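# Move glass flask from heating mantle to desk cork ring

## Task

Lift the round-bottom flask out of the heating mantle and set it upright in one of the cork rings (found on the shelved bench by the window) placed on the desk. The flask must never touch the floor, must not drop more than a few centimetres or be knocked hard, since broken glass is a failure. At the end the gripper must have released it and moved away, the flask must stay upright on its own, and the robot must not have toppled or be left leaning.

## Robot and tools

Robot: a Hello Robot Stretch 4, a single-arm mobile manipulator about 1.6 m tall. It has an omni-wheel base (rim within 0.23 m of its centre), a lift sliding up a mast, a telescoping arm reaching straight out, a three-joint wrist and a two-finger gripper with springy steel fingers. Occasionally something in the scene may nudge a loose object.

Frames: the base frame sits on the floor below the base centre, x ahead, y to the left, z up. hand_pose, reported in this frame, is a point between the open fingertips; with all wrist joints at zero its axes line up with the base frame. Its printed value can be a little off. The odometry frame is where the base frame was when the scene began.

Tool execute_actions: argument "actions" is a list holding exactly one action (or empty, which just reports state and pictures). Optional "cameras" picks images: any of head_camera, head_left_camera, head_right_camera, wrist_camera, or "all"; omitted or null gives all, [] gives none. An action contains "base", "joints", or both, plus optional "pace" and "contact_limits"; alternatively it contains only "end_of_arm". Motions in one action begin together.
- "base": one key only, each a relative move from the base's last reported position. translate_m: metres straight ahead (negative backward), -2 to 2. strafe_m: metres sideways, left positive, -2 to 2. rotate_rad: radians in place, counter-clockwise (left) positive, -3.2 to 3.2.
- "joints": absolute targets keyed by name. lift_m 0 to 1.2 m; arm_m extension 0 to 0.55 m; wrist_yaw_rad -1.134 to 4.276 (0 points ahead, positive turns left, 3.14 tucked back, over 3.4 may collide with the arm); wrist_pitch_rad -1.117 to 4.259 (0 horizontal, 1.57 pointing down); wrist_roll_rad -1.117 to 4.259 (0 keeps the fingers level, positive turns clockwise viewed from behind); gripper_m -0.038 to 0.141, the fingertip gap in metres, negative meaning they squeeze each other. Joint targets past a limit are clipped and reported; any other bad value or unknown key rejects the whole call. Joints you omit may keep driving toward an earlier target.
- "pace": "slow", "default", "fast" or "max" (base about 0.1/0.3/0.4/0.6 m/s and 1/2/3/4 rad/s; slower when the lift is high).
- "contact_limits": only {"arm_m": value} from 0 (gentlest) to 0.75 (firmest), default 0.5; the arm stops when it pushes harder.
- "end_of_arm": "enable_torque" re-powers wrist or gripper motors that shut off.
Each action runs at most 15 s. To unfold the wrist at the start, send lift_m 0.4 with wrist_yaw_rad 0 together. If a result reports a stop, the following movement calls in that same reply are skipped.

Tool wait: "seconds" 0 to 10; commands nothing and returns the same report. Tool zoom_image: "camera" plus "region" [x0, y0, x1, y1] in pixels of that camera's most recent full image, top-left origin, at most 504 by 504. Tool read_manual: only licence texts, moves nothing. Tool finished_scene: "scene" number; ends that scene irreversibly and reports whether the goal was met, so only call it once the flask rests upright unaided and the gripper is clear.

Cameras: head_camera (420x560) on the mast top looking forward and down; turn the base to aim it. head_left_camera and head_right_camera are fisheyes either side, steeper, also showing base and arm. wrist_camera (616x392) looks along the fingers, tips near the bottom of the image. A calibration table gives intrinsics and base-to-camera transforms, with small errors that grow for the arm camera.

Result lines: base_status and joint_status say how each motion ended: "done"; "off_target" (stopped short, may still push); "contact_stop_at_<key>" (met resistance; that part now holds or goes slack, a slack lift can sag under load); "limit_stop_at_<name>", including own_body (self-collision, often when the gripper is pitched up below -0.2 and rolled below -0.4 or above 4) and tilt (leaning over 6 degrees, lift/arm/wheels go slack); "torque_fault" (a wrist motor overloaded and went limp until enable_torque). on_its_own lists what you did not command; "held at" there is a target, not a position. lidar_m: 12 distances in metres, 30-degree sectors starting straight ahead and going counter-clockwise (4th left, 7th behind, 10th right); "-" means nothing seen or closer than 0.25 m; glass and thin legs may be missed. wrist_depth_mm: 7x7 grid of depths 100 to 2000 mm, read from top left; glass is not shown. base_odometry counts wheel turns (slip included); heading runs -3.142 to 3.142, left positive. If turned_by_wheels and turned_by_imu disagree by more than about 0.1 rad, the base hit or slid. base_tilt in degrees, forward and right positive. motor_effort gives percent of maximum, bracket is the peak; wheel values positive mean turning right.

Gripping: command gripper_m smaller than the object's width; tighter squeezes harder and pulls it toward the wrist. Neither gripper_m nor "done" proves a grasp; a firm hold shows as a jump in gripper effort, and a load in a level gripper shifts wrist_pitch_rad effort. If tips jam on a surface, raise the lift.

Cautions: the flask is glass, so lower it gently, set it down rather than dropping it, avoid hard contact, keep it away from the floor, and move slowly near it. Do not drive or turn with over 1 kg held and arm_m above 0.2, especially fast. Avoid steady pushing with the gripper, particularly when high, which can tip the robot. Avoid pressing the gripper into things with base or arm motion, which causes torque faults.

Each tool is called after "Emit:" by a JSON object that holds its "method" and its "body", one argument or row to a line.

## Session

Emit:
{"method": "execute_actions", "body": {
  "actions": [
    {"joints":{"lift_m":0.4,"wrist_yaw_rad":0}}
  ]
}}

Scene clock: 2.40 s.
base_odometry: x=+0.000 y=+0.000 heading=+0.000 (m, m, rad; odometry frame)
turned_by_wheels: +0.000 (rad since the last result)
turned_by_imu: +0.000 (rad since the last result)
base_tilt: forward=-0.6 right=+0.1 (deg)
lidar_m: 1.79 1.34 1.27 1.29 1.42 1.37 2.25 1.77 1.04 1.09 1.46 1.72
base_status: not commanded
joint_positions: lift_m=+0.400 arm_m=+0.001 wrist_yaw_rad=+0.001 wrist_pitch_rad=-0.008 wrist_roll_rad=-0.010 gripper_m=+0.057
joint_status: all done
motor_effort: lift_m=+22(23) arm_m=+0(0) wrist_yaw_rad=-1(7) wrist_pitch_rad=-7(8) wrist_roll_rad=+0(1) gripper_m=-5(0) wheel_0=+0(0) wheel_1=+0(0) wheel_2=+0(0) (%)
hand_pose: x=+0.4605 y=-0.0872 z=+0.5801 quat_wxyz=(+1.000, -0.005, -0.004, +0.000) (m; base frame)
wrist_depth_mm: 1863 - - - - - 1808 / 1863 - - - - - 1537 / 1808 - - - - - 1863 / 1863 - - - - - 1921 / 1756 - - - - - 1863 / 1756 - 198 1808 195 1756 1708 / 1397 1336 1336 108 1281 1182 1205
pictures: head_camera, head_left_camera, head_right_camera, wrist_camera
camera_calibration (this result's frames):
wrist_camera: T_world_to_cam=[[0.0184625, -0.999419, -0.0286632, -0.0690231], [-0.0338601, 0.0280267, -0.999034, 0.644818], [0.999256, 0.0194152, -0.033323, -0.209434], [0, 0, 0, 1]] pos_world=[0.232386, -0.0829888, 0.635238]
Images, in order (width x height): head_camera 420x560, head_left_camera 420x672, head_right_camera 420x672, wrist_camera 616x392.

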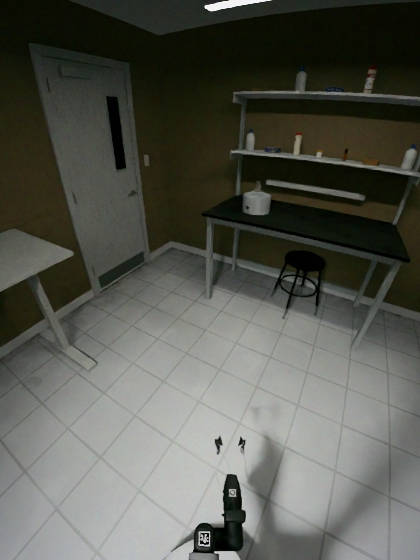

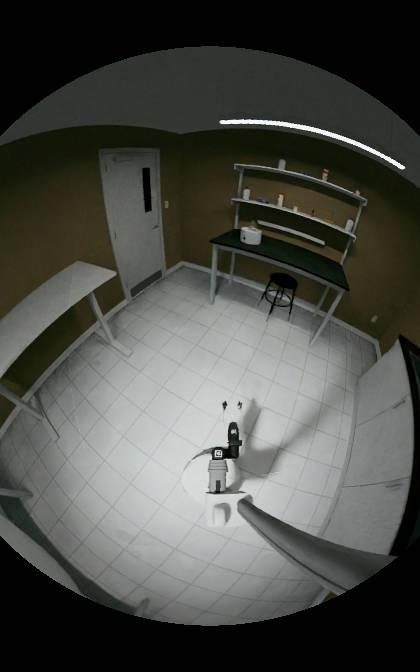

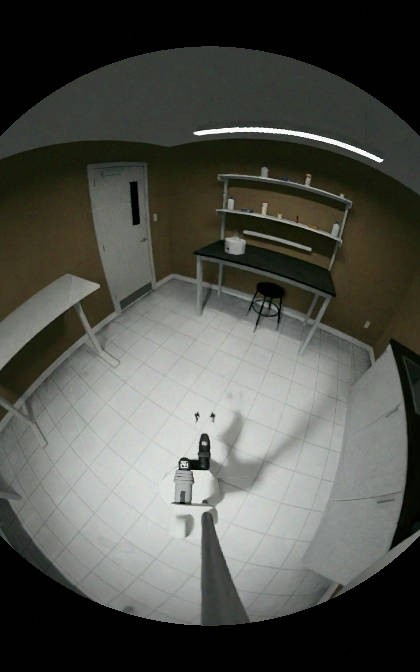

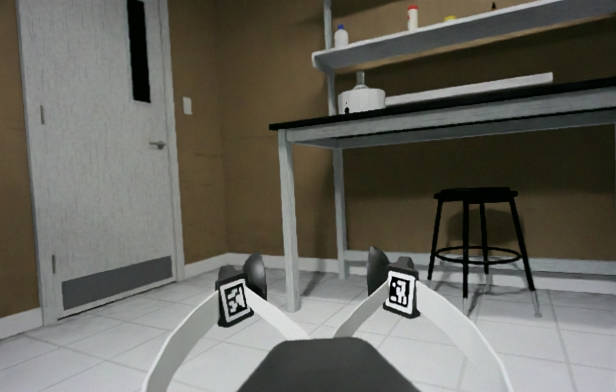

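Look around.

Emit:
{"method": "execute_actions", "body": {
  "actions": [
    {"base":{"rotate_rad":2.1}}
  ],
  "cameras": ["head_left_camera","head_camera"]
}}

Emit:
{"method": "execute_actions", "body": {
  "actions": [
    {"base":{"rotate_rad":2.1}}
  ],
  "cameras": ["head_left_camera","head_camera"]
}}

Scene clock: 8.33 s.
base_odometry: x=+0.000 y=+0.000 heading=+2.100 (m, m, rad; odometry frame)
turned_by_wheels: +2.100 (rad since the last result)
turned_by_imu: +2.114 (rad since the last result)
base_tilt: forward=-0.6 right=+0.1 (deg)
lidar_m: 1.45 1.38 2.27 1.77 1.02 1.09 1.45 1.74 1.82 1.37 1.25 1.30
base_status: done
joint_positions: lift_m=+0.400 arm_m=+0.001 wrist_yaw_rad=+0.000 wrist_pitch_rad=-0.008 wrist_roll_rad=-0.010 gripper_m=+0.057
joint_status: not commanded
motor_effort: lift_m=+21(22) arm_m=+0(0) wrist_yaw_rad=-2(4) wrist_pitch_rad=-10(4) wrist_roll_rad=+0(2) gripper_m=-3(4) wheel_0=-1(7) wheel_1=-1(4) wheel_2=-1(6) (%)
hand_pose: x=+0.4605 y=-0.0873 z=+0.5803 quat_wxyz=(+1.000, -0.005, -0.004, +0.000) (m; base frame)
wrist_depth_mm: 1576 1808 1983 - - 1983 1576 / 1618 1808 - - - - 1430 / 1499 1708 1921 1756 - - 1618 / 1661 1808 - - - - 1661 / 1661 1808 - - - - 1708 / 1576 1808 198 1756 195 1661 1618 / 1397 1308 1336 108 1255 1160 1182
pictures: head_camera, head_left_camera
Images, in order (width x height): head_camera 420x560, head_left_camera 420x672.

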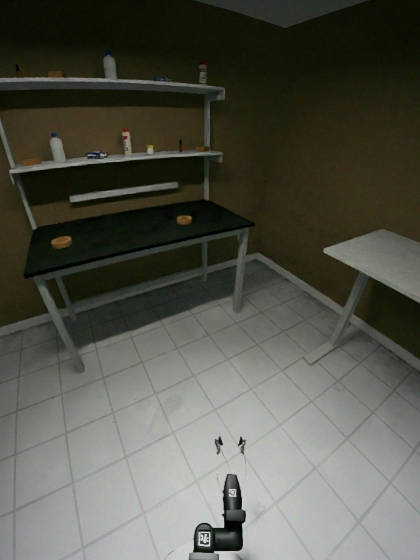

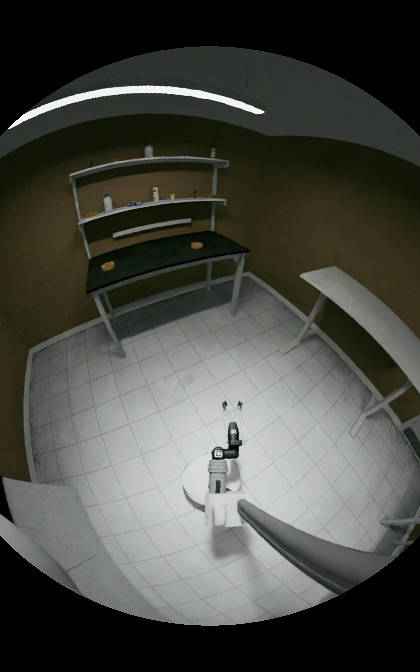

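Scene clock: 10.67 s.
base_odometry: x=+0.000 y=+0.000 heading=-2.084 (m, m, rad; odometry frame)
turned_by_wheels: +2.100 (rad since the last result)
turned_by_imu: +2.113 (rad since the last result)
base_tilt: forward=-0.6 right=+0.0 (deg)
lidar_m: 1.03 1.09 1.47 1.74 1.81 1.35 1.26 1.34 1.46 1.39 2.25 1.76
base_status: done
joint_positions: lift_m=+0.400 arm_m=+0.001 wrist_yaw_rad=+0.000 wrist_pitch_rad=-0.008 wrist_roll_rad=-0.010 gripper_m=+0.057
joint_status: not commanded
motor_effort: lift_m=+21(21) arm_m=+0(0) wrist_yaw_rad=-2(2) wrist_pitch_rad=-7(7) wrist_roll_rad=-1(1) gripper_m=-6(4) wheel_0=-1(9) wheel_1=-1(7) wheel_2=-1(10) (%)
hand_pose: x=+0.4605 y=-0.0874 z=+0.5803 quat_wxyz=(+1.000, -0.005, -0.004, +0.000) (m; base frame)
wrist_depth_mm: 1366 1397 1430 1118 1430 1430 1397 / 831 842 831 842 1430 1464 1464 / 842 820 854 854 1464 1464 1464 / 831 866 854 866 1430 1464 1499 / 854 854 866 878 866 1464 1464 / 866 854 198 866 195 1499 1430 / 854 854 878 108 1160 1138 1205
pictures: head_camera, head_left_camera
Images, in order (width x height): head_camera 420x560, head_left_camera 420x672.

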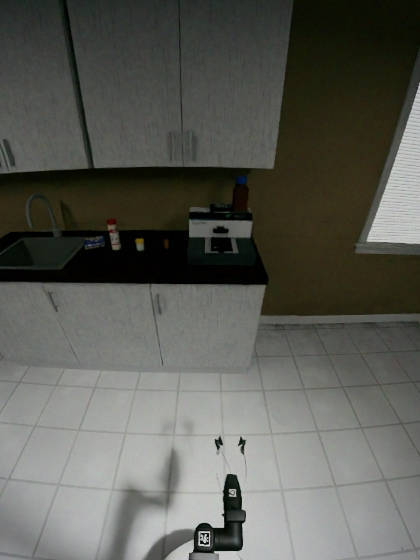

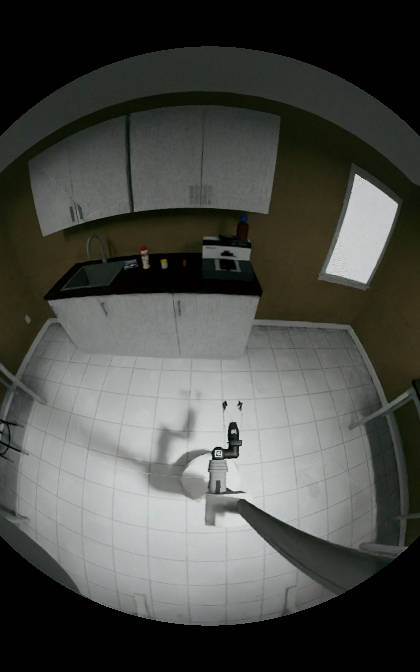

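Emit:
{"method": "execute_actions", "body": {
  "actions": [
    {"base":{"rotate_rad":-1.54},"joints":{"lift_m":1.0,"wrist_pitch_rad":0.9,"gripper_m":0.1}}
  ],
  "cameras": ["head_camera"]
}}

Emit:
{"method": "execute_actions", "body": {
  "actions": [
    {"base":{"translate_m":0.7}}
  ],
  "cameras": ["head_camera","wrist_camera"]
}}

Scene clock: 20.27 s.
base_odometry: x=+0.000 y=+0.000 heading=+2.660 (m, m, rad; odometry frame)
turned_by_wheels: -1.540 (rad since the last result)
turned_by_imu: -1.548 (rad since the last result)
base_tilt: forward=-0.6 right=+0.1 (deg)
lidar_m: 1.38 2.26 1.05 1.03 1.11 1.52 1.85 1.81 1.34 1.27 1.33 1.42
base_status: done
joint_positions: lift_m=+1.000 arm_m=+0.001 wrist_yaw_rad=+0.000 wrist_pitch_rad=+0.901 wrist_roll_rad=-0.010 gripper_m=+0.100
joint_status: all done
motor_effort: lift_m=+22(24) arm_m=+0(0) wrist_yaw_rad=-3(2) wrist_pitch_rad=-4(5) wrist_roll_rad=+0(1) gripper_m=+0(6) wheel_0=+0(6) wheel_1=+1(7) wheel_2=+0(10) (%)
hand_pose: x=+0.3511 y=-0.0874 z=+0.9518 quat_wxyz=(+0.900, -0.005, +0.435, +0.002) (m; base frame)
wrist_depth_mm: - - 1983 1921 1863 1983 1921 / 1921 1808 1808 1756 1756 1756 1661 / 1618 1661 1618 1576 1576 1499 1537 / 1464 1464 1430 1397 1397 1336 1397 / 1308 1281 1308 1281 1255 1255 1229 / 1205 1205 200 1160 1098 1138 1138 / 1098 1078 1060 108 1078 1042 1060
pictures: head_camera
Images, in order (width x height): head_camera 420x560.

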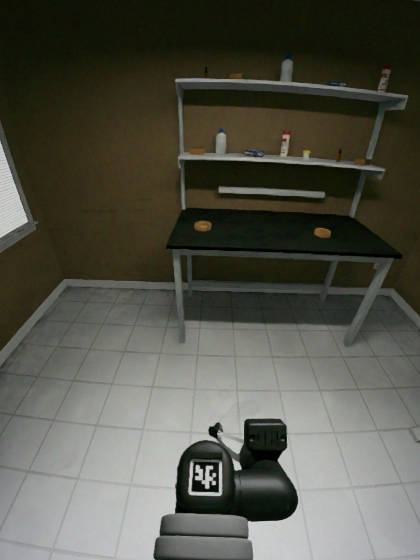

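Scene clock: 24.07 s.
base_odometry: x=-0.620 y=+0.324 heading=+2.660 (m, m, rad; odometry frame)
turned_by_wheels: +0.000 (rad since the last result)
turned_by_imu: -0.002 (rad since the last result)
base_tilt: forward=-0.6 right=+0.1 (deg)
lidar_m: 0.68 0.74 1.72 1.40 1.12 1.50 2.80 1.88 1.33 1.26 0.98 0.71
base_status: done
joint_positions: lift_m=+1.000 arm_m=+0.001 wrist_yaw_rad=+0.000 wrist_pitch_rad=+0.901 wrist_roll_rad=-0.010 gripper_m=+0.100
joint_status: not commanded
motor_effort: lift_m=+21(22) arm_m=+0(0) wrist_yaw_rad=-2(2) wrist_pitch_rad=-4(3) wrist_roll_rad=-1(2) gripper_m=+0(1) wheel_0=+1(4) wheel_1=+1(2) wheel_2=+0(8) (%)
hand_pose: x=+0.3511 y=-0.0874 z=+0.9518 quat_wxyz=(+0.900, -0.005, +0.435, +0.002) (m; base frame)
wrist_depth_mm: 488 477 480 480 480 525 525 / 1430 615 1464 1430 1464 1499 1430 / 1618 1537 1618 1576 1537 1576 1537 / 1464 1430 1430 1430 1430 1397 1397 / 1336 1308 1255 1281 1281 1255 1255 / 1205 1182 200 1160 1118 1138 1138 / 1078 1042 1098 108 1060 1042 1042
pictures: head_camera, wrist_camera
camera_calibration (this result's frames):
wrist_camera: T_world_to_cam=[[-0.0114871, -0.999432, -0.0316776, -0.0431204], [-0.808823, 0.027914, -0.58739, 0.892706], [0.58794, 0.0188742, -0.808684, 0.794675], [0, 0, 0, 1]] pos_world=[0.254324, -0.0830137, 1.16564]
Images, in order (width x height): head_camera 420x560, wrist_camera 616x392.

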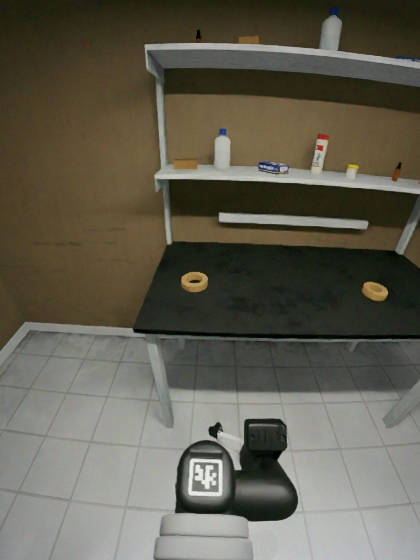

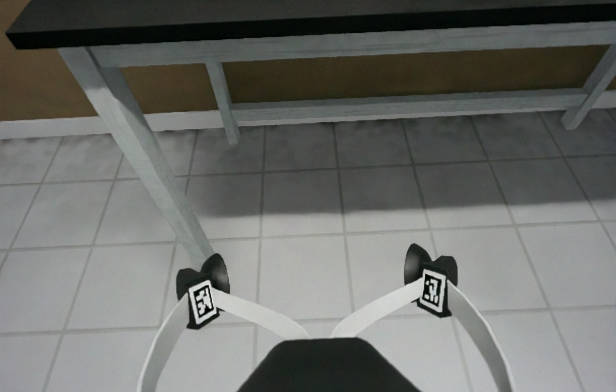

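Emit:
{"method": "execute_actions", "body": {
  "actions": [
    {"base":{"strafe_m":0.15},"joints":{"lift_m":1.2,"wrist_pitch_rad":1.57,"gripper_m":0.141}}
  ],
  "cameras": []
}}

Emit:
{"method": "execute_actions", "body": {
  "actions": [
    {"base":{"translate_m":0.35},"joints":{"arm_m":0.45}}
  ],
  "cameras": ["head_camera","wrist_camera"]
}}

Scene clock: 34.20 s.
base_odometry: x=-0.690 y=+0.191 heading=+2.660 (m, m, rad; odometry frame)
turned_by_wheels: +0.000 (rad since the last result)
turned_by_imu: +0.001 (rad since the last result)
base_tilt: forward=-0.6 right=+0.0 (deg)
lidar_m: 0.66 1.55 1.54 1.36 1.00 1.31 3.31 2.62 1.49 1.43 1.01 0.71
base_status: done
joint_positions: lift_m=+1.200 arm_m=+0.001 wrist_yaw_rad=+0.000 wrist_pitch_rad=+1.570 wrist_roll_rad=-0.010 gripper_m=+0.141
joint_status: all done
motor_effort: lift_m=+22(24) arm_m=+0(0) wrist_yaw_rad=-2(2) wrist_pitch_rad=+2(5) wrist_roll_rad=-1(0) gripper_m=+1(2) wheel_0=+2(10) wheel_1=+0(9) wheel_2=+0(3) (%)
hand_pose: x=+0.1724 y=-0.0874 z=+1.0895 quat_wxyz=(+0.707, -0.004, +0.707, +0.004) (m; base frame)
wrist_depth_mm: 1281 1255 1281 1281 1255 1281 1308 / 1281 1308 1255 1308 1281 1255 1281 / 1336 1281 1308 1281 1281 1308 1255 / 1308 1336 1281 1281 1308 1308 1281 / 1308 1366 1098 1098 1308 1281 1308 / 1336 1308 1078 1098 1336 1308 1336 / 1336 1336 1336 108 1336 1308 1308
pictures: none
No camera images: the call's "cameras" was empty. Leave "cameras" out to get every camera's image.

Scene clock: 36.83 s.
base_odometry: x=-1.000 y=+0.354 heading=+2.660 (m, m, rad; odometry frame)
turned_by_wheels: +0.000 (rad since the last result)
turned_by_imu: -0.001 (rad since the last result)
base_tilt: forward=-0.6 right=+0.0 (deg)
lidar_m: 0.33 0.36 1.53 1.47 1.20 1.31 3.55 2.12 1.48 1.40 0.50 0.35
base_status: done
joint_positions: lift_m=+1.200 arm_m=+0.449 wrist_yaw_rad=+0.000 wrist_pitch_rad=+1.570 wrist_roll_rad=-0.010 gripper_m=+0.141
joint_status: all done
motor_effort: lift_m=+22(22) arm_m=+8(6) wrist_yaw_rad=-1(3) wrist_pitch_rad=+0(0) wrist_roll_rad=+0(0) gripper_m=+3(2) wheel_0=-1(3) wheel_1=+0(3) wheel_2=+0(10) (%)
hand_pose: x=+0.6198 y=-0.0874 z=+1.0895 quat_wxyz=(+0.707, -0.004, +0.707, +0.004) (m; base frame)
wrist_depth_mm: 1078 387 389 387 392 389 387 / 1255 394 394 392 392 392 389 / 1308 397 394 392 394 392 389 / 1281 397 399 397 394 394 397 / 1336 399 402 399 397 397 399 / 1336 402 402 402 402 399 399 / 1366 410 407 108 404 402 402
pictures: head_camera, wrist_camera
camera_calibration (this result's frames):
wrist_camera: T_world_to_cam=[[-0.0286415, -0.999434, -0.0176298, -0.0403765], [-0.998788, 0.0279076, 0.0405527, 0.624493], [-0.0400377, 0.0187699, -0.999022, 1.34458], [0, 0, 0, 1]] pos_world=[0.676413, -0.0830195, 1.31723]
Images, in order (width x height): head_camera 420x560, wrist_camera 616x392.

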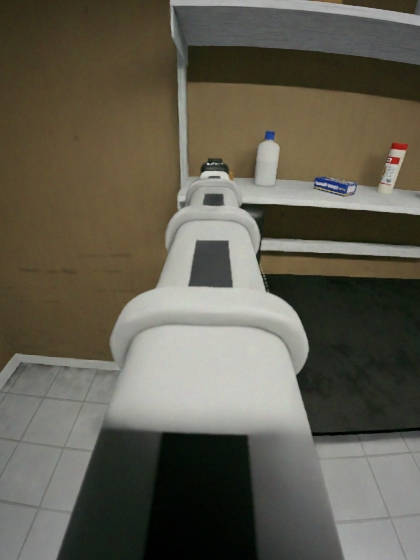

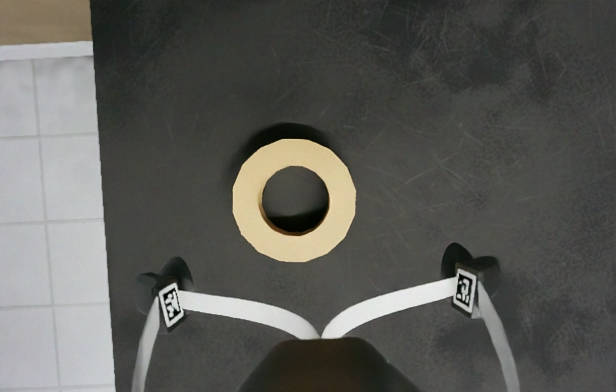

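Emit:
{"method": "execute_actions", "body": {
  "actions": [
    {"base":{"strafe_m":0.02},"joints":{"arm_m":0.487,"lift_m":1.1}}
  ],
  "cameras": ["wrist_camera"]
}}

Scene clock: 42.90 s.
base_odometry: x=-1.009 y=+0.336 heading=+2.660 (m, m, rad; odometry frame)
turned_by_wheels: +0.000 (rad since the last result)
turned_by_imu: +0.001 (rad since the last result)
base_tilt: forward=-0.6 right=+0.1 (deg)
lidar_m: 0.33 0.36 1.51 1.46 1.16 1.29 3.52 2.10 1.46 1.37 0.51 0.35
base_status: done
joint_positions: lift_m=+1.100 arm_m=+0.486 wrist_yaw_rad=+0.000 wrist_pitch_rad=+1.570 wrist_roll_rad=-0.010 gripper_m=+0.141
joint_status: all done
motor_effort: lift_m=+15(20) arm_m=+8(9) wrist_yaw_rad=-2(0) wrist_pitch_rad=+1(0) wrist_roll_rad=-1(1) gripper_m=-1(2) wheel_0=+0(9) wheel_1=-1(6) wheel_2=+0(2) (%)
hand_pose: x=+0.6567 y=-0.0874 z=+0.9900 quat_wxyz=(+0.707, -0.004, +0.707, +0.004) (m; base frame)
wrist_depth_mm: 878 293 293 291 290 290 290 / 1160 293 293 291 293 291 293 / 1182 296 297 294 294 294 294 / 1205 298 298 268 297 297 296 / 1229 301 298 298 300 297 300 / 1182 303 271 272 271 300 301 / 1229 304 303 108 303 303 300
pictures: wrist_camera
camera_calibration (this result's frames):
wrist_camera: T_world_to_cam=[[-0.0286566, -0.999434, -0.0176273, -0.0410648], [-0.998784, 0.0279212, 0.0406393, 0.665317], [-0.0401242, 0.0187705, -0.999018, 1.24676], [0, 0, 0, 1]] pos_world=[0.713356, -0.0830202, 1.21777]
Images, in order (width x height): wrist_camera 616x392.

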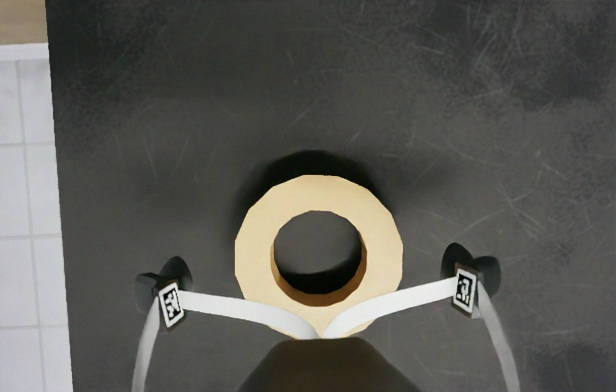

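Emit:
{"method": "execute_actions", "body": {
  "actions": [
    {"joints":{"lift_m":1.052},"pace":"slow"}
  ],
  "cameras": []
}}

Emit:
{"method": "execute_actions", "body": {
  "actions": [
    {"joints":{"gripper_m":0.08}}
  ],
  "cameras": ["wrist_camera"]
}}

Emit:
{"method": "execute_actions", "body": {
  "actions": [
    {"joints":{"lift_m":1.15}}
  ],
  "cameras": ["wrist_camera"]
}}

Scene clock: 52.27 s.
base_odometry: x=-1.009 y=+0.336 heading=+2.660 (m, m, rad; odometry frame)
turned_by_wheels: +0.000 (rad since the last result)
turned_by_imu: +0.001 (rad since the last result)
base_tilt: forward=-0.6 right=+0.0 (deg)
lidar_m: 0.33 0.36 1.55 1.47 1.15 1.27 3.60 2.10 1.50 1.40 0.51 0.36
base_status: not commanded
joint_positions: lift_m=+1.052 arm_m=+0.486 wrist_yaw_rad=+0.000 wrist_pitch_rad=+1.570 wrist_roll_rad=-0.010 gripper_m=+0.141
joint_status: all done
motor_effort: lift_m=+15(15) arm_m=+8(8) wrist_yaw_rad=-1(3) wrist_pitch_rad=-1(0) wrist_roll_rad=-3(2) gripper_m=+0(1) wheel_0=+0(0) wheel_1=-1(1) wheel_2=+0(0) (%)
hand_pose: x=+0.6567 y=-0.0874 z=+0.9420 quat_wxyz=(+0.707, -0.004, +0.707, +0.004) (m; base frame)
wrist_depth_mm: 246 245 245 244 244 244 243 / 248 247 247 246 245 245 246 / 248 248 248 249 248 247 247 / 252 250 251 220 249 249 249 / 253 252 222 252 221 250 250 / 255 253 222 249 222 252 252 / 257 257 256 108 253 253 252
pictures: none
No camera images: the call's "cameras" was empty. Leave "cameras" out to get every camera's image.

Scene clock: 53.90 s.
base_odometry: x=-1.009 y=+0.336 heading=+2.660 (m, m, rad; odometry frame)
turned_by_wheels: +0.000 (rad since the last result)
turned_by_imu: +0.000 (rad since the last result)
base_tilt: forward=-0.6 right=+0.0 (deg)
lidar_m: 0.34 0.37 1.51 1.47 1.14 1.30 3.58 2.10 1.49 1.38 0.50 0.35
base_status: not commanded
joint_positions: lift_m=+1.052 arm_m=+0.486 wrist_yaw_rad=+0.000 wrist_pitch_rad=+1.570 wrist_roll_rad=-0.010 gripper_m=+0.081
joint_status: all done
motor_effort: lift_m=+15(15) arm_m=+8(8) wrist_yaw_rad=-2(2) wrist_pitch_rad=+1(1) wrist_roll_rad=-1(1) gripper_m=-21(25) wheel_0=+0(0) wheel_1=-1(1) wheel_2=+0(0) (%)
hand_pose: x=+0.6567 y=-0.0874 z=+0.9420 quat_wxyz=(+0.707, -0.004, +0.707, +0.004) (m; base frame)
wrist_depth_mm: 246 245 245 244 243 244 244 / 247 247 246 246 246 244 244 / 248 249 248 248 248 247 246 / 250 250 249 214 249 249 248 / 252 253 216 251 216 251 250 / 254 254 199 252 216 189 252 / 258 255 256 108 253 254 253
pictures: wrist_camera
camera_calibration (this result's frames):
wrist_camera: T_world_to_cam=[[-0.0286564, -0.999434, -0.0176273, -0.0419106], [-0.998784, 0.0279209, 0.0406393, 0.667269], [-0.0401242, 0.0187705, -0.999018, 1.19883], [0, 0, 0, 1]] pos_world=[0.713358, -0.0830202, 1.16979]
Images, in order (width x height): wrist_camera 616x392.

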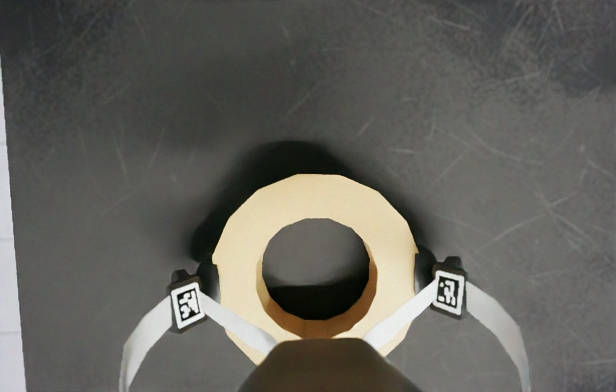

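Scene clock: 55.33 s.
base_odometry: x=-1.009 y=+0.336 heading=+2.660 (m, m, rad; odometry frame)
turned_by_wheels: +0.000 (rad since the last result)
turned_by_imu: +0.000 (rad since the last result)
base_tilt: forward=-0.6 right=+0.0 (deg)
lidar_m: 0.32 0.35 1.51 1.48 1.18 1.28 3.52 2.10 1.49 1.37 0.48 0.34
base_status: not commanded
joint_positions: lift_m=+1.150 arm_m=+0.486 wrist_yaw_rad=+0.000 wrist_pitch_rad=+1.570 wrist_roll_rad=-0.010 gripper_m=+0.081
joint_status: all done
motor_effort: lift_m=+22(24) arm_m=+8(8) wrist_yaw_rad=-2(0) wrist_pitch_rad=-1(0) wrist_roll_rad=-1(0) gripper_m=-23(22) wheel_0=+0(0) wheel_1=-1(1) wheel_2=+0(0) (%)
hand_pose: x=+0.6567 y=-0.0874 z=+1.0394 quat_wxyz=(+0.707, -0.004, +0.707, +0.004) (m; base frame)
wrist_depth_mm: 976 342 342 340 338 340 336 / 1229 342 343 342 340 338 338 / 1255 345 345 343 343 345 343 / 1255 347 345 214 347 345 345 / 1255 349 216 351 214 347 347 / 1281 351 198 347 216 189 351 / 1281 355 355 108 351 349 353
pictures: wrist_camera
camera_calibration (this result's frames):
wrist_camera: T_world_to_cam=[[-0.0286569, -0.999434, -0.0176273, -0.0401936], [-0.998784, 0.0279214, 0.0406393, 0.663314], [-0.0401241, 0.0187705, -0.999018, 1.29611], [0, 0, 0, 1]] pos_world=[0.713361, -0.0830202, 1.26718]
Images, in order (width x height): wrist_camera 616x392.

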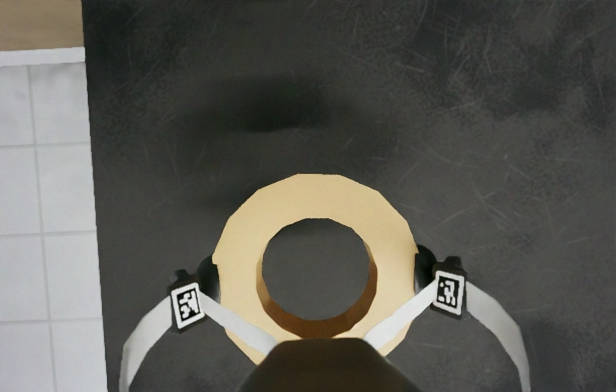

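Held. Back to the desk's middle.

Emit:
{"method": "execute_actions", "body": {
  "actions": [
    {"base":{"translate_m":-1.2},"joints":{"arm_m":0.1}}
  ],
  "cameras": []
}}

Emit:
{"method": "execute_actions", "body": {
  "actions": [
    {"base":{"rotate_rad":-1.57}}
  ],
  "cameras": []
}}

Emit:
{"method": "execute_actions", "body": {
  "actions": [
    {"base":{"translate_m":0.9}}
  ],
  "cameras": ["head_left_camera"]
}}

Scene clock: 66.37 s.
base_odometry: x=+0.054 y=-0.220 heading=+2.660 (m, m, rad; odometry frame)
turned_by_wheels: +0.000 (rad since the last result)
turned_by_imu: +0.006 (rad since the last result)
base_tilt: forward=-0.6 right=+0.0 (deg)
lidar_m: 1.54 2.07 0.93 0.88 0.90 1.29 1.67 1.67 1.51 1.45 1.51 1.61
base_status: done
joint_positions: lift_m=+1.150 arm_m=+0.101 wrist_yaw_rad=+0.000 wrist_pitch_rad=+1.570 wrist_roll_rad=-0.010 gripper_m=+0.081
joint_status: all done
motor_effort: lift_m=+22(22) arm_m=-8(10) wrist_yaw_rad=-1(1) wrist_pitch_rad=-2(1) wrist_roll_rad=-1(2) gripper_m=-22(21) wheel_0=+0(5) wheel_1=+0(4) wheel_2=-1(9) (%)
hand_pose: x=+0.2725 y=-0.0874 z=+1.0395 quat_wxyz=(+0.707, -0.004, +0.707, +0.004) (m; base frame)
wrist_depth_mm: 1229 1255 1205 1255 1229 1229 1229 / 1255 1255 1229 1229 1229 1229 1205 / 1255 1255 1229 1255 1205 1229 1255 / 1255 1281 1255 214 1229 1229 1205 / 1281 1281 216 1060 214 1281 1255 / 1281 1255 200 1042 216 190 1308 / 1255 1281 1255 108 1281 1281 1308
pictures: none
No camera images: the call's "cameras" was empty. Leave "cameras" out to get every camera's image.

Scene clock: 69.00 s.
base_odometry: x=+0.054 y=-0.220 heading=+1.090 (m, m, rad; odometry frame)
turned_by_wheels: -1.570 (rad since the last result)
turned_by_imu: -1.579 (rad since the last result)
base_tilt: forward=-0.6 right=+0.0 (deg)
lidar_m: 1.42 1.53 1.60 1.54 2.15 0.92 0.87 0.95 1.28 1.59 1.68 1.53
base_status: done
joint_positions: lift_m=+1.150 arm_m=+0.101 wrist_yaw_rad=+0.000 wrist_pitch_rad=+1.570 wrist_roll_rad=-0.010 gripper_m=+0.081
joint_status: not commanded
motor_effort: lift_m=+22(21) arm_m=-8(8) wrist_yaw_rad=-1(2) wrist_pitch_rad=+0(1) wrist_roll_rad=+0(0) gripper_m=-21(23) wheel_0=+2(6) wheel_1=+0(7) wheel_2=+1(10) (%)
hand_pose: x=+0.2725 y=-0.0874 z=+1.0395 quat_wxyz=(+0.707, -0.004, +0.707, +0.004) (m; base frame)
wrist_depth_mm: 1229 1229 1255 1229 1229 1229 1182 / 1255 1229 1205 1205 1229 1205 1205 / 1229 1255 1229 1229 1255 1229 1229 / 1308 1229 1229 214 1255 1255 1229 / 1255 1308 216 1042 215 1229 1255 / 1281 1281 198 1060 216 189 1255 / 1308 1281 1281 108 1281 1281 1255
pictures: none
No camera images: the call's "cameras" was empty. Leave "cameras" out to get every camera's image.

Scene clock: 73.50 s.
base_odometry: x=+0.470 y=+0.578 heading=+1.090 (m, m, rad; odometry frame)
turned_by_wheels: +0.000 (rad since the last result)
turned_by_imu: -0.003 (rad since the last result)
base_tilt: forward=-0.6 right=+0.0 (deg)
lidar_m: 0.53 0.55 0.79 1.52 1.58 2.52 1.81 1.91 1.66 1.59 0.79 0.56
base_status: done
joint_positions: lift_m=+1.150 arm_m=+0.101 wrist_yaw_rad=+0.000 wrist_pitch_rad=+1.570 wrist_roll_rad=-0.010 gripper_m=+0.081
joint_status: not commanded
motor_effort: lift_m=+21(21) arm_m=-8(8) wrist_yaw_rad=+1(0) wrist_pitch_rad=+0(1) wrist_roll_rad=-1(2) gripper_m=-24(23) wheel_0=+0(4) wheel_1=+0(5) wheel_2=+0(9) (%)
hand_pose: x=+0.2725 y=-0.0874 z=+1.0395 quat_wxyz=(+0.707, -0.004, +0.707, +0.004) (m; base frame)
wrist_depth_mm: 1229 1205 1229 1229 1205 1229 1229 / 1229 1255 1255 1205 1229 1229 1205 / 1255 1281 1255 1229 1255 1255 1229 / 1255 1229 1255 214 1229 1255 1205 / 1281 1229 215 1042 215 1229 1229 / 1281 1281 199 1025 216 189 1255 / 1308 1308 1255 108 1281 1281 1255
pictures: head_left_camera
Images, in order (width x height): head_left_camera 420x672.

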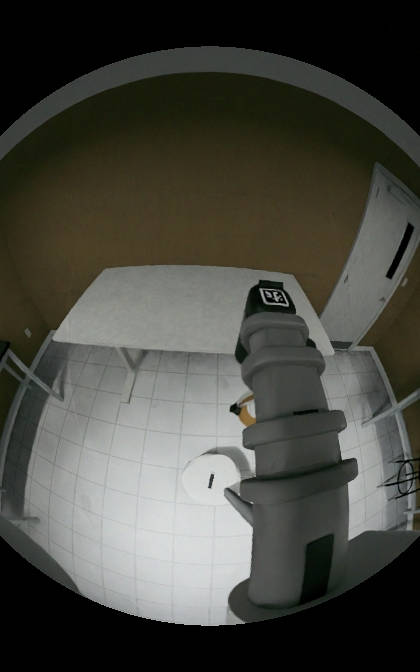

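Emit:
{"method": "execute_actions", "body": {
  "actions": [
    {"joints":{"arm_m":0.53,"lift_m":1.0}}
  ],
  "cameras": ["wrist_camera"]
}}

Scene clock: 84.87 s.
torque_fault: wrist_pitch_rad switched itself off since the last result.
base_odometry: x=+0.470 y=+0.578 heading=+1.090 (m, m, rad; odometry frame)
turned_by_wheels: +0.000 (rad since the last result)
turned_by_imu: +0.009 (rad since the last result)
base_tilt: forward=-0.6 right=+0.0 (deg)
lidar_m: 0.50 0.57 0.83 1.49 1.60 2.47 1.80 1.86 1.70 1.57 0.79 0.59
base_status: not commanded
joint_positions: lift_m=+1.000 arm_m=+0.528 wrist_yaw_rad=-0.003 wrist_pitch_rad=+2.161 wrist_roll_rad=-0.009 gripper_m=+0.081
joint_status: all done
on_its_own: wrist_pitch_rad is off since a torque_fault, until you send "end_of_arm": "enable_torque" (your +1.570 is given up)
motor_effort: lift_m=+19(20) arm_m=+10(19) wrist_yaw_rad=+4(36) wrist_pitch_rad=+0(100) wrist_roll_rad=-3(10) gripper_m=-23(26) wheel_0=-1(2) wheel_1=+0(6) wheel_2=-3(18) (%)
hand_pose: x=+0.5385 y=-0.0870 z=+0.9384 quat_wxyz=(+0.471, -0.001, +0.882, +0.003) (m; base frame)
wrist_depth_mm: 128 128 129 130 131 132 132 / 139 140 141 142 142 143 144 / 153 154 155 156 156 158 158 / 169 171 172 173 174 176 176 / 190 192 193 195 196 198 1576 / 1708 1661 198 1618 216 1661 1756 / 1983 1983 - 108 1983 - -
pictures: wrist_camera
camera_calibration (this result's frames):
wrist_camera: T_world_to_cam=[[-0.0370566, -0.999311, 0.00188937, -0.0587267], [-0.806809, 0.0310337, 0.589997, -0.0693019], [-0.589649, 0.0203389, -0.807403, 1.30673], [0, 0, 0, 1]] pos_world=[0.712421, -0.083113, 1.09605]
Images, in order (width x height): wrist_camera 616x392.

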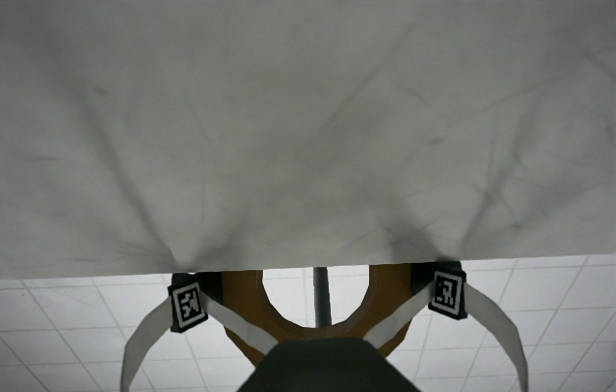

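Emit:
{"method": "execute_actions", "body": {
  "actions": [
    {"joints":{"arm_m":0.2},"pace":"slow"}
  ],
  "cameras": []
}}

Emit:
{"method": "execute_actions", "body": {
  "actions": [
    {"end_of_arm":"enable_torque"}
  ],
  "cameras": []
}}

Emit:
{"method": "execute_actions", "body": {
  "actions": [
    {"joints":{"lift_m":1.2,"wrist_pitch_rad":1.57,"wrist_yaw_rad":0}}
  ],
  "cameras": []
}}

Emit:
{"method": "execute_actions", "body": {
  "actions": [
    {"joints":{"arm_m":0.53}}
  ],
  "cameras": ["wrist_camera"]
}}

Scene clock: 98.47 s.
base_odometry: x=+0.470 y=+0.578 heading=+1.090 (m, m, rad; odometry frame)
turned_by_wheels: +0.000 (rad since the last result)
turned_by_imu: +0.002 (rad since the last result)
base_tilt: forward=-0.7 right=+0.0 (deg)
lidar_m: 0.31 0.57 0.81 1.50 1.62 2.49 1.76 1.85 1.68 1.59 0.79 0.25
base_status: not commanded
joint_positions: lift_m=+1.000 arm_m=+0.201 wrist_yaw_rad=+0.000 wrist_pitch_rad=+1.836 wrist_roll_rad=-0.010 gripper_m=+0.081
joint_status: all done
on_its_own: wrist_pitch_rad is off since a torque_fault, until you send "end_of_arm": "enable_torque" (your +1.570 is given up)
motor_effort: lift_m=+19(19) arm_m=-8(10) wrist_yaw_rad=-1(6) wrist_pitch_rad=+0(0) wrist_roll_rad=-2(3) gripper_m=-23(26) wheel_0=-1(1) wheel_1=+0(0) wheel_2=-3(3) (%)
hand_pose: x=+0.2966 y=-0.0874 z=+0.8998 quat_wxyz=(+0.607, -0.003, +0.795, +0.004) (m; base frame)
wrist_depth_mm: 991 1025 1008 1008 1025 991 1025 / 1060 1060 1042 1042 1060 1060 1042 / 1078 1098 1060 1098 1098 1098 1118 / 1160 1138 931 216 1118 1160 1160 / 1182 1182 217 960 215 1205 1205 / 1255 1281 198 1008 216 190 1281 / 1366 1366 1336 108 1308 1308 1336
pictures: none
No camera images: the call's "cameras" was empty. Leave "cameras" out to get every camera's image.

Scene clock: 98.77 s.
base_odometry: x=+0.470 y=+0.578 heading=+1.090 (m, m, rad; odometry frame)
turned_by_wheels: +0.000 (rad since the last result)
turned_by_imu: +0.000 (rad since the last result)
base_tilt: forward=-0.6 right=+0.0 (deg)
lidar_m: 0.34 0.58 0.81 1.52 1.58 2.50 1.79 1.91 1.64 1.60 0.80 0.25
base_status: not commanded
joint_positions: lift_m=+1.000 arm_m=+0.201 wrist_yaw_rad=+0.000 wrist_pitch_rad=+1.836 wrist_roll_rad=-0.010 gripper_m=+0.081
joint_status: not commanded
end_of_arm: enable_torque: each motor that was off is on again
on_its_own: wrist_pitch_rad is held at +1.836, not at your +1.570, since a torque_fault
motor_effort: lift_m=+19(19) arm_m=-8(8) wrist_yaw_rad=-1(0) wrist_pitch_rad=+1(0) wrist_roll_rad=-2(3) gripper_m=-20(26) wheel_0=+0(1) wheel_1=+0(0) wheel_2=-3(3) (%)
hand_pose: x=+0.2967 y=-0.0874 z=+0.8998 quat_wxyz=(+0.607, -0.003, +0.794, +0.004) (m; base frame)
wrist_depth_mm: 976 991 991 991 991 1025 1025 / 1042 1060 1042 1042 1060 1025 1025 / 1060 1078 1078 1078 1098 1098 1118 / 1160 1160 946 216 1138 1138 1160 / 1205 1182 216 976 216 1205 1205 / 1255 1255 198 991 216 189 1255 / 1336 1336 1336 108 1308 1336 1336
pictures: none
No camera images: the call's "cameras" was empty. Leave "cameras" out to get every camera's image.

Scene clock: 100.70 s.
base_odometry: x=+0.470 y=+0.578 heading=+1.090 (m, m, rad; odometry frame)
turned_by_wheels: +0.000 (rad since the last result)
turned_by_imu: +0.000 (rad since the last result)
base_tilt: forward=-0.6 right=+0.1 (deg)
lidar_m: 0.30 0.58 0.81 1.51 1.64 2.49 1.81 1.90 1.67 1.60 0.77 0.34
base_status: not commanded
joint_positions: lift_m=+1.200 arm_m=+0.201 wrist_yaw_rad=+0.000 wrist_pitch_rad=+1.570 wrist_roll_rad=-0.010 gripper_m=+0.081
joint_status: all done
motor_effort: lift_m=+22(24) arm_m=-8(8) wrist_yaw_rad=-3(5) wrist_pitch_rad=+0(7) wrist_roll_rad=-2(1) gripper_m=-23(22) wheel_0=-1(1) wheel_1=+0(0) wheel_2=-3(3) (%)
hand_pose: x=+0.3724 y=-0.0874 z=+1.0894 quat_wxyz=(+0.707, -0.003, +0.707, +0.003) (m; base frame)
wrist_depth_mm: 357 353 355 351 351 355 353 / 1281 1308 1281 1281 1255 1281 1255 / 1281 1255 1308 1308 1308 1281 1281 / 1308 1336 1281 216 1308 1308 1308 / 1336 1308 216 1281 216 1308 1281 / 1336 1308 198 1078 215 189 1281 / 1336 1308 1308 108 1336 1308 1336
pictures: none
No camera images: the call's "cameras" was empty. Leave "cameras" out to get every camera's image.

Scene clock: 102.80 s.
base_odometry: x=+0.470 y=+0.578 heading=+1.090 (m, m, rad; odometry frame)
turned_by_wheels: +0.000 (rad since the last result)
turned_by_imu: +0.000 (rad since the last result)
base_tilt: forward=-0.6 right=+0.1 (deg)
lidar_m: 0.53 0.56 0.80 1.51 1.60 2.50 1.78 1.90 1.64 1.60 0.81 0.56
base_status: not commanded
joint_positions: lift_m=+1.200 arm_m=+0.529 wrist_yaw_rad=+0.000 wrist_pitch_rad=+1.570 wrist_roll_rad=-0.010 gripper_m=+0.081
joint_status: all done
motor_effort: lift_m=+22(22) arm_m=+8(8) wrist_yaw_rad=-2(1) wrist_pitch_rad=+0(2) wrist_roll_rad=-1(2) gripper_m=-23(22) wheel_0=-1(0) wheel_1=+0(0) wheel_2=-2(3) (%)
hand_pose: x=+0.6997 y=-0.0874 z=+1.0894 quat_wxyz=(+0.707, -0.004, +0.707, +0.004) (m; base frame)
wrist_depth_mm: 353 355 353 353 351 351 351 / 357 357 357 355 353 355 353 / 359 359 359 355 355 355 357 / 362 362 359 216 359 357 357 / 362 362 216 364 214 364 359 / 368 366 197 362 216 190 364 / 370 368 368 108 368 366 370
pictures: wrist_camera
camera_calibration (this result's frames):
wrist_camera: T_world_to_cam=[[-0.0288266, -0.999429, -0.017629, -0.037958], [-0.998781, 0.028092, 0.0405849, 0.704322], [-0.0400665, 0.0187775, -0.999021, 1.34777], [0, 0, 0, 1]] pos_world=[0.75637, -0.08303, 1.3172]
Images, in order (width x height): wrist_camera 616x392.

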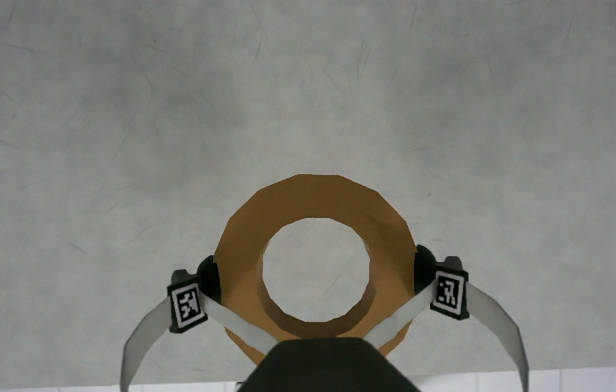

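Emit:
{"method": "execute_actions", "body": {
  "actions": [
    {"joints":{"lift_m":1.09}}
  ],
  "cameras": []
}}

Emit:
{"method": "execute_actions", "body": {
  "actions": [
    {"joints":{"gripper_m":0.141}}
  ],
  "cameras": []
}}

Emit:
{"method": "execute_actions", "body": {
  "actions": [
    {"joints":{"lift_m":1.2}}
  ],
  "cameras": ["wrist_camera"]
}}

Emit:
{"method": "execute_actions", "body": {
  "actions": [
    {"joints":{"arm_m":0.0}}
  ],
  "cameras": []
}}

Emit:
{"method": "execute_actions", "body": {
  "actions": [
    {"base":{"rotate_rad":-1.57},"joints":{"wrist_pitch_rad":0,"lift_m":0.95,"gripper_m":0.1}}
  ],
  "cameras": ["head_camera"]
}}

Scene clock: 112.60 s.
base_odometry: x=+0.470 y=+0.578 heading=+1.090 (m, m, rad; odometry frame)
turned_by_wheels: +0.000 (rad since the last result)
turned_by_imu: +0.001 (rad since the last result)
base_tilt: forward=-0.6 right=+0.0 (deg)
lidar_m: 0.54 0.57 0.79 1.52 1.59 2.47 1.80 1.89 1.69 1.59 0.79 0.60
base_status: not commanded
joint_positions: lift_m=+1.090 arm_m=+0.529 wrist_yaw_rad=+0.000 wrist_pitch_rad=+1.570 wrist_roll_rad=-0.010 gripper_m=+0.081
joint_status: all done
motor_effort: lift_m=+15(21) arm_m=+8(8) wrist_yaw_rad=-1(3) wrist_pitch_rad=+1(0) wrist_roll_rad=-1(1) gripper_m=-22(22) wheel_0=-1(0) wheel_1=+0(0) wheel_2=-3(2) (%)
hand_pose: x=+0.6997 y=-0.0874 z=+0.9800 quat_wxyz=(+0.707, -0.004, +0.707, +0.004) (m; base frame)
wrist_depth_mm: 247 248 245 246 246 246 245 / 249 248 249 249 247 247 246 / 251 251 250 249 249 248 248 / 253 253 252 217 252 250 250 / 256 254 217 253 215 252 253 / 256 254 198 254 216 190 254 / 257 256 258 108 255 255 255
pictures: none
No camera images: the call's "cameras" was empty. Leave "cameras" out to get every camera's image.

Scene clock: 114.23 s.
base_odometry: x=+0.470 y=+0.578 heading=+1.090 (m, m, rad; odometry frame)
turned_by_wheels: +0.000 (rad since the last result)
turned_by_imu: +0.000 (rad since the last result)
base_tilt: forward=-0.6 right=+0.1 (deg)
lidar_m: 0.54 0.59 0.81 1.49 1.57 2.47 1.79 1.90 1.69 1.60 0.80 0.61
base_status: not commanded
joint_positions: lift_m=+1.090 arm_m=+0.529 wrist_yaw_rad=+0.000 wrist_pitch_rad=+1.570 wrist_roll_rad=-0.010 gripper_m=+0.141
joint_status: all done
motor_effort: lift_m=+15(15) arm_m=+8(8) wrist_yaw_rad=-1(1) wrist_pitch_rad=+0(2) wrist_roll_rad=-1(1) gripper_m=+2(22) wheel_0=-1(1) wheel_1=+0(0) wheel_2=-3(2) (%)
hand_pose: x=+0.6997 y=-0.0874 z=+0.9800 quat_wxyz=(+0.707, -0.004, +0.707, +0.004) (m; base frame)
wrist_depth_mm: 247 247 246 247 246 246 244 / 249 249 249 248 247 247 247 / 251 250 250 249 248 248 249 / 252 254 251 222 251 252 250 / 256 254 224 254 224 252 251 / 256 255 225 254 224 254 252 / 258 257 256 108 255 256 255
pictures: none
No camera images: the call's "cameras" was empty. Leave "cameras" out to get every camera's image.

Scene clock: 115.73 s.
base_odometry: x=+0.470 y=+0.578 heading=+1.090 (m, m, rad; odometry frame)
turned_by_wheels: +0.000 (rad since the last result)
turned_by_imu: +0.000 (rad since the last result)
base_tilt: forward=-0.6 right=+0.1 (deg)
lidar_m: 0.52 0.56 0.82 1.51 1.59 2.50 1.79 1.88 1.69 1.59 0.80 0.56
base_status: not commanded
joint_positions: lift_m=+1.200 arm_m=+0.529 wrist_yaw_rad=+0.000 wrist_pitch_rad=+1.570 wrist_roll_rad=-0.010 gripper_m=+0.141
joint_status: all done
motor_effort: lift_m=+22(23) arm_m=+8(8) wrist_yaw_rad=-2(3) wrist_pitch_rad=-1(0) wrist_roll_rad=+0(0) gripper_m=+1(2) wheel_0=-1(1) wheel_1=+0(0) wheel_2=-2(2) (%)
hand_pose: x=+0.6997 y=-0.0874 z=+1.0894 quat_wxyz=(+0.707, -0.004, +0.707, +0.004) (m; base frame)
wrist_depth_mm: 355 357 351 355 353 351 351 / 357 355 355 353 355 355 357 / 362 362 359 359 359 355 355 / 362 362 359 330 359 359 359 / 364 364 364 364 362 362 362 / 366 366 366 334 364 364 364 / 370 368 370 108 366 366 366
pictures: wrist_camera
camera_calibration (this result's frames):
wrist_camera: T_world_to_cam=[[-0.0288264, -0.999429, -0.017629, -0.037958], [-0.998781, 0.0280919, 0.0405849, 0.704327], [-0.0400665, 0.0187775, -0.999021, 1.34777], [0, 0, 0, 1]] pos_world=[0.756375, -0.0830299, 1.3172]
Images, in order (width x height): wrist_camera 616x392.

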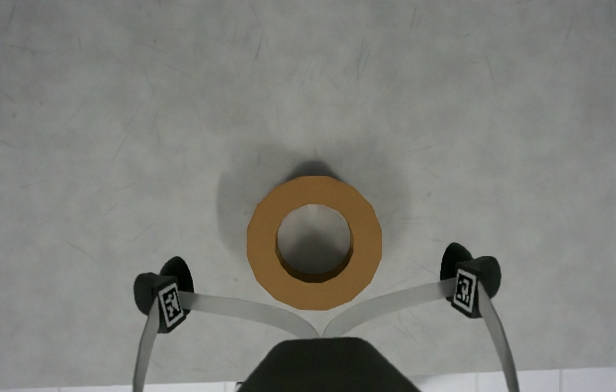

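Scene clock: 118.33 s.
base_odometry: x=+0.470 y=+0.578 heading=+1.090 (m, m, rad; odometry frame)
turned_by_wheels: +0.000 (rad since the last result)
turned_by_imu: +0.000 (rad since the last result)
base_tilt: forward=-0.6 right=+0.1 (deg)
lidar_m: 0.53 0.60 0.81 1.51 1.61 2.49 1.78 1.88 1.67 1.58 0.83 0.56
base_status: not commanded
joint_positions: lift_m=+1.200 arm_m=+0.003 wrist_yaw_rad=+0.000 wrist_pitch_rad=+1.570 wrist_roll_rad=-0.010 gripper_m=+0.141
joint_status: all done
joint sent to its limit — the command would take arm_m past its lower limit, so that joint was sent only as far as its limit.
motor_effort: lift_m=+22(22) arm_m=-8(8) wrist_yaw_rad=+0(2) wrist_pitch_rad=+0(1) wrist_roll_rad=+0(1) gripper_m=+3(1) wheel_0=-1(0) wheel_1=+0(0) wheel_2=-2(2) (%)
hand_pose: x=+0.1735 y=-0.0874 z=+1.0894 quat_wxyz=(+0.707, -0.003, +0.707, +0.003) (m; base frame)
wrist_depth_mm: 1281 1281 1255 1255 1281 1255 1255 / 1281 1281 1281 1281 1336 1255 1281 / 1281 1281 1308 1255 1281 1281 1255 / 1336 1255 1308 1281 1255 1281 1308 / 1281 1336 1078 1118 1336 1281 1308 / 1336 1336 1098 1098 1308 1336 1336 / 1366 1366 1308 108 1336 1308 1336
pictures: none
No camera images: the call's "cameras" was empty. Leave "cameras" out to get every camera's image.

Scene clock: 121.17 s.
base_odometry: x=+0.470 y=+0.578 heading=-0.480 (m, m, rad; odometry frame)
turned_by_wheels: -1.570 (rad since the last result)
turned_by_imu: -1.579 (rad since the last result)
base_tilt: forward=-0.6 right=+0.0 (deg)
lidar_m: 1.57 0.78 0.58 0.53 0.58 0.83 1.58 1.62 1.86 1.79 1.90 1.66
base_status: done
joint_positions: lift_m=+0.950 arm_m=+0.002 wrist_yaw_rad=+0.000 wrist_pitch_rad=+0.003 wrist_roll_rad=-0.010 gripper_m=+0.100
joint_status: all done
motor_effort: lift_m=+15(19) arm_m=-8(8) wrist_yaw_rad=+0(2) wrist_pitch_rad=-8(12) wrist_roll_rad=-1(3) gripper_m=+0(1) wheel_0=+0(4) wheel_1=+1(4) wheel_2=+0(3) (%)
hand_pose: x=+0.4619 y=-0.0874 z=+1.1277 quat_wxyz=(+1.000, -0.005, +0.001, +0.000) (m; base frame)
wrist_depth_mm: - - - - - - - / 1921 - - - - - - / 1983 - - - - - - / 1921 - - - - - - / 1983 - - 1576 1397 1618 1464 / 1808 - 200 - 1618 - - / 1863 - - 108 - - -
pictures: head_camera
Images, in order (width x height): head_camera 420x560.

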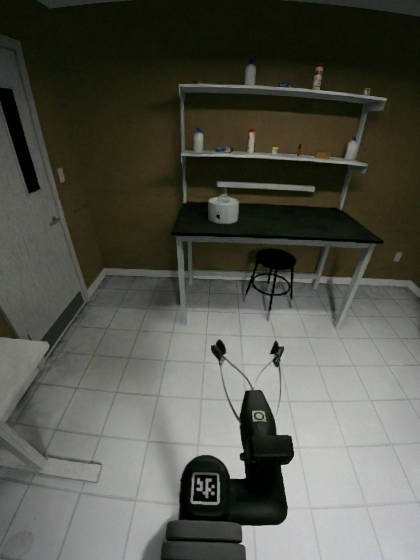

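Emit:
{"method": "execute_actions", "body": {
  "actions": [
    {"base":{"translate_m":1.05}}
  ],
  "cameras": ["head_camera","wrist_camera"]
}}

Scene clock: 128.67 s.
base_odometry: x=+1.402 y=+0.093 heading=-0.480 (m, m, rad; odometry frame)
turned_by_wheels: +0.000 (rad since the last result)
turned_by_imu: -0.002 (rad since the last result)
base_tilt: forward=-0.6 right=+0.0 (deg)
lidar_m: 0.52 0.56 1.36 1.27 0.73 0.79 3.37 3.39 1.88 1.79 0.81 0.55
base_status: done
joint_positions: lift_m=+0.950 arm_m=+0.002 wrist_yaw_rad=+0.000 wrist_pitch_rad=+0.003 wrist_roll_rad=-0.010 gripper_m=+0.100
joint_status: not commanded
motor_effort: lift_m=+16(16) arm_m=-8(8) wrist_yaw_rad=-3(2) wrist_pitch_rad=-7(9) wrist_roll_rad=-3(2) gripper_m=+0(1) wheel_0=+1(4) wheel_1=-1(4) wheel_2=+2(8) (%)
hand_pose: x=+0.4619 y=-0.0874 z=+1.1277 quat_wxyz=(+1.000, -0.005, +0.001, +0.000) (m; base frame)
wrist_depth_mm: 1138 1118 1098 1118 1098 1118 1078 / 1138 1098 891 1138 917 1008 904 / 1160 1138 1160 1118 1118 1098 1098 / 1182 1182 1160 1138 1138 1138 1118 / 1160 1160 1078 676 1118 1138 1138 / 1205 1160 200 525 549 654 699 / 1205 539 554 108 525 488 504
pictures: head_camera, wrist_camera
camera_calibration (this result's frames):
wrist_camera: T_world_to_cam=[[0.0175037, -0.999426, -0.028992, -0.0527312], [-0.0442557, 0.0281935, -0.998622, 1.19621], [0.998867, 0.0187627, -0.0437368, -0.180648], [0, 0, 0, 1]] pos_world=[0.234305, -0.0830368, 1.18513]
Images, in order (width x height): head_camera 420x560, wrist_camera 616x392.

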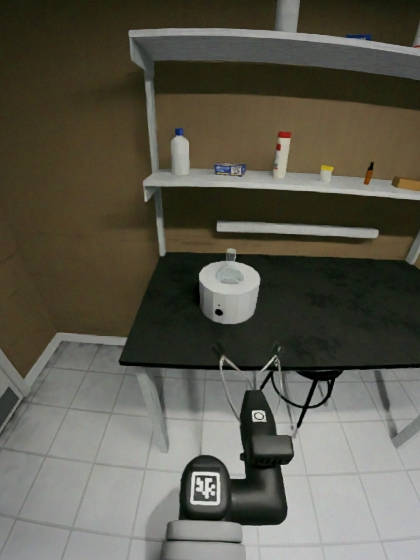

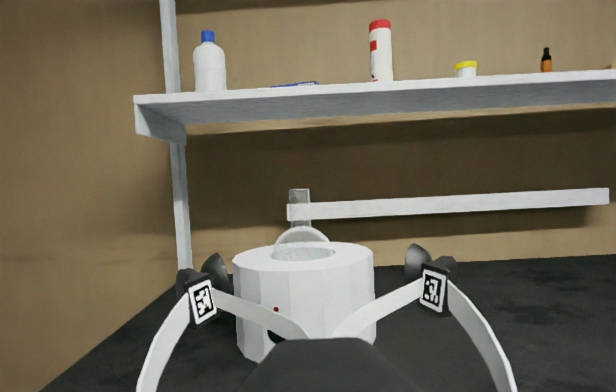

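Emit:
{"method": "execute_actions", "body": {
  "actions": [
    {"base":{"strafe_m":0.022},"joints":{"arm_m":0.3,"lift_m":0.958}}
  ],
  "cameras": ["wrist_camera"]
}}

Scene clock: 137.77 s.
base_odometry: x=+1.412 y=+0.112 heading=-0.480 (m, m, rad; odometry frame)
turned_by_wheels: +0.000 (rad since the last result)
turned_by_imu: +0.001 (rad since the last result)
base_tilt: forward=-0.6 right=+0.1 (deg)
lidar_m: 0.55 0.58 1.32 1.25 0.69 0.76 3.34 2.80 1.91 1.82 0.79 0.58
base_status: done
joint_positions: lift_m=+0.958 arm_m=+0.299 wrist_yaw_rad=+0.000 wrist_pitch_rad=+0.002 wrist_roll_rad=-0.010 gripper_m=+0.100
joint_status: all done
motor_effort: lift_m=+22(22) arm_m=+8(9) wrist_yaw_rad=-2(2) wrist_pitch_rad=-7(8) wrist_roll_rad=+0(1) gripper_m=+1(2) wheel_0=+0(5) wheel_1=+1(6) wheel_2=+0(3) (%)
hand_pose: x=+0.7580 y=-0.0874 z=+1.1353 quat_wxyz=(+1.000, -0.005, +0.001, +0.000) (m; base frame)
wrist_depth_mm: 842 732 609 820 603 521 535 / 842 597 627 654 691 723 768 / 854 854 854 842 854 831 831 / 854 866 842 831 842 831 842 / 878 866 854 854 842 842 842 / 878 854 199 397 317 668 707 / 878 549 293 108 265 492 512
pictures: wrist_camera
camera_calibration (this result's frames):
wrist_camera: T_world_to_cam=[[0.0175907, -0.999425, -0.028984, -0.0577466], [-0.0438086, 0.0281902, -0.998642, 1.21661], [0.998885, 0.0188366, -0.0432876, -0.476598], [0, 0, 0, 1]] pos_world=[0.53038, -0.0830323, 1.19265]
Images, in order (width x height): wrist_camera 616x392.

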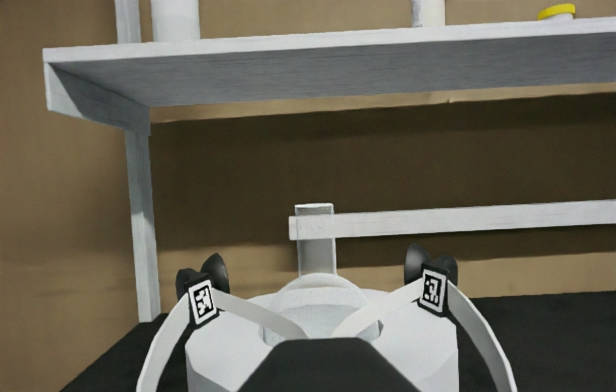

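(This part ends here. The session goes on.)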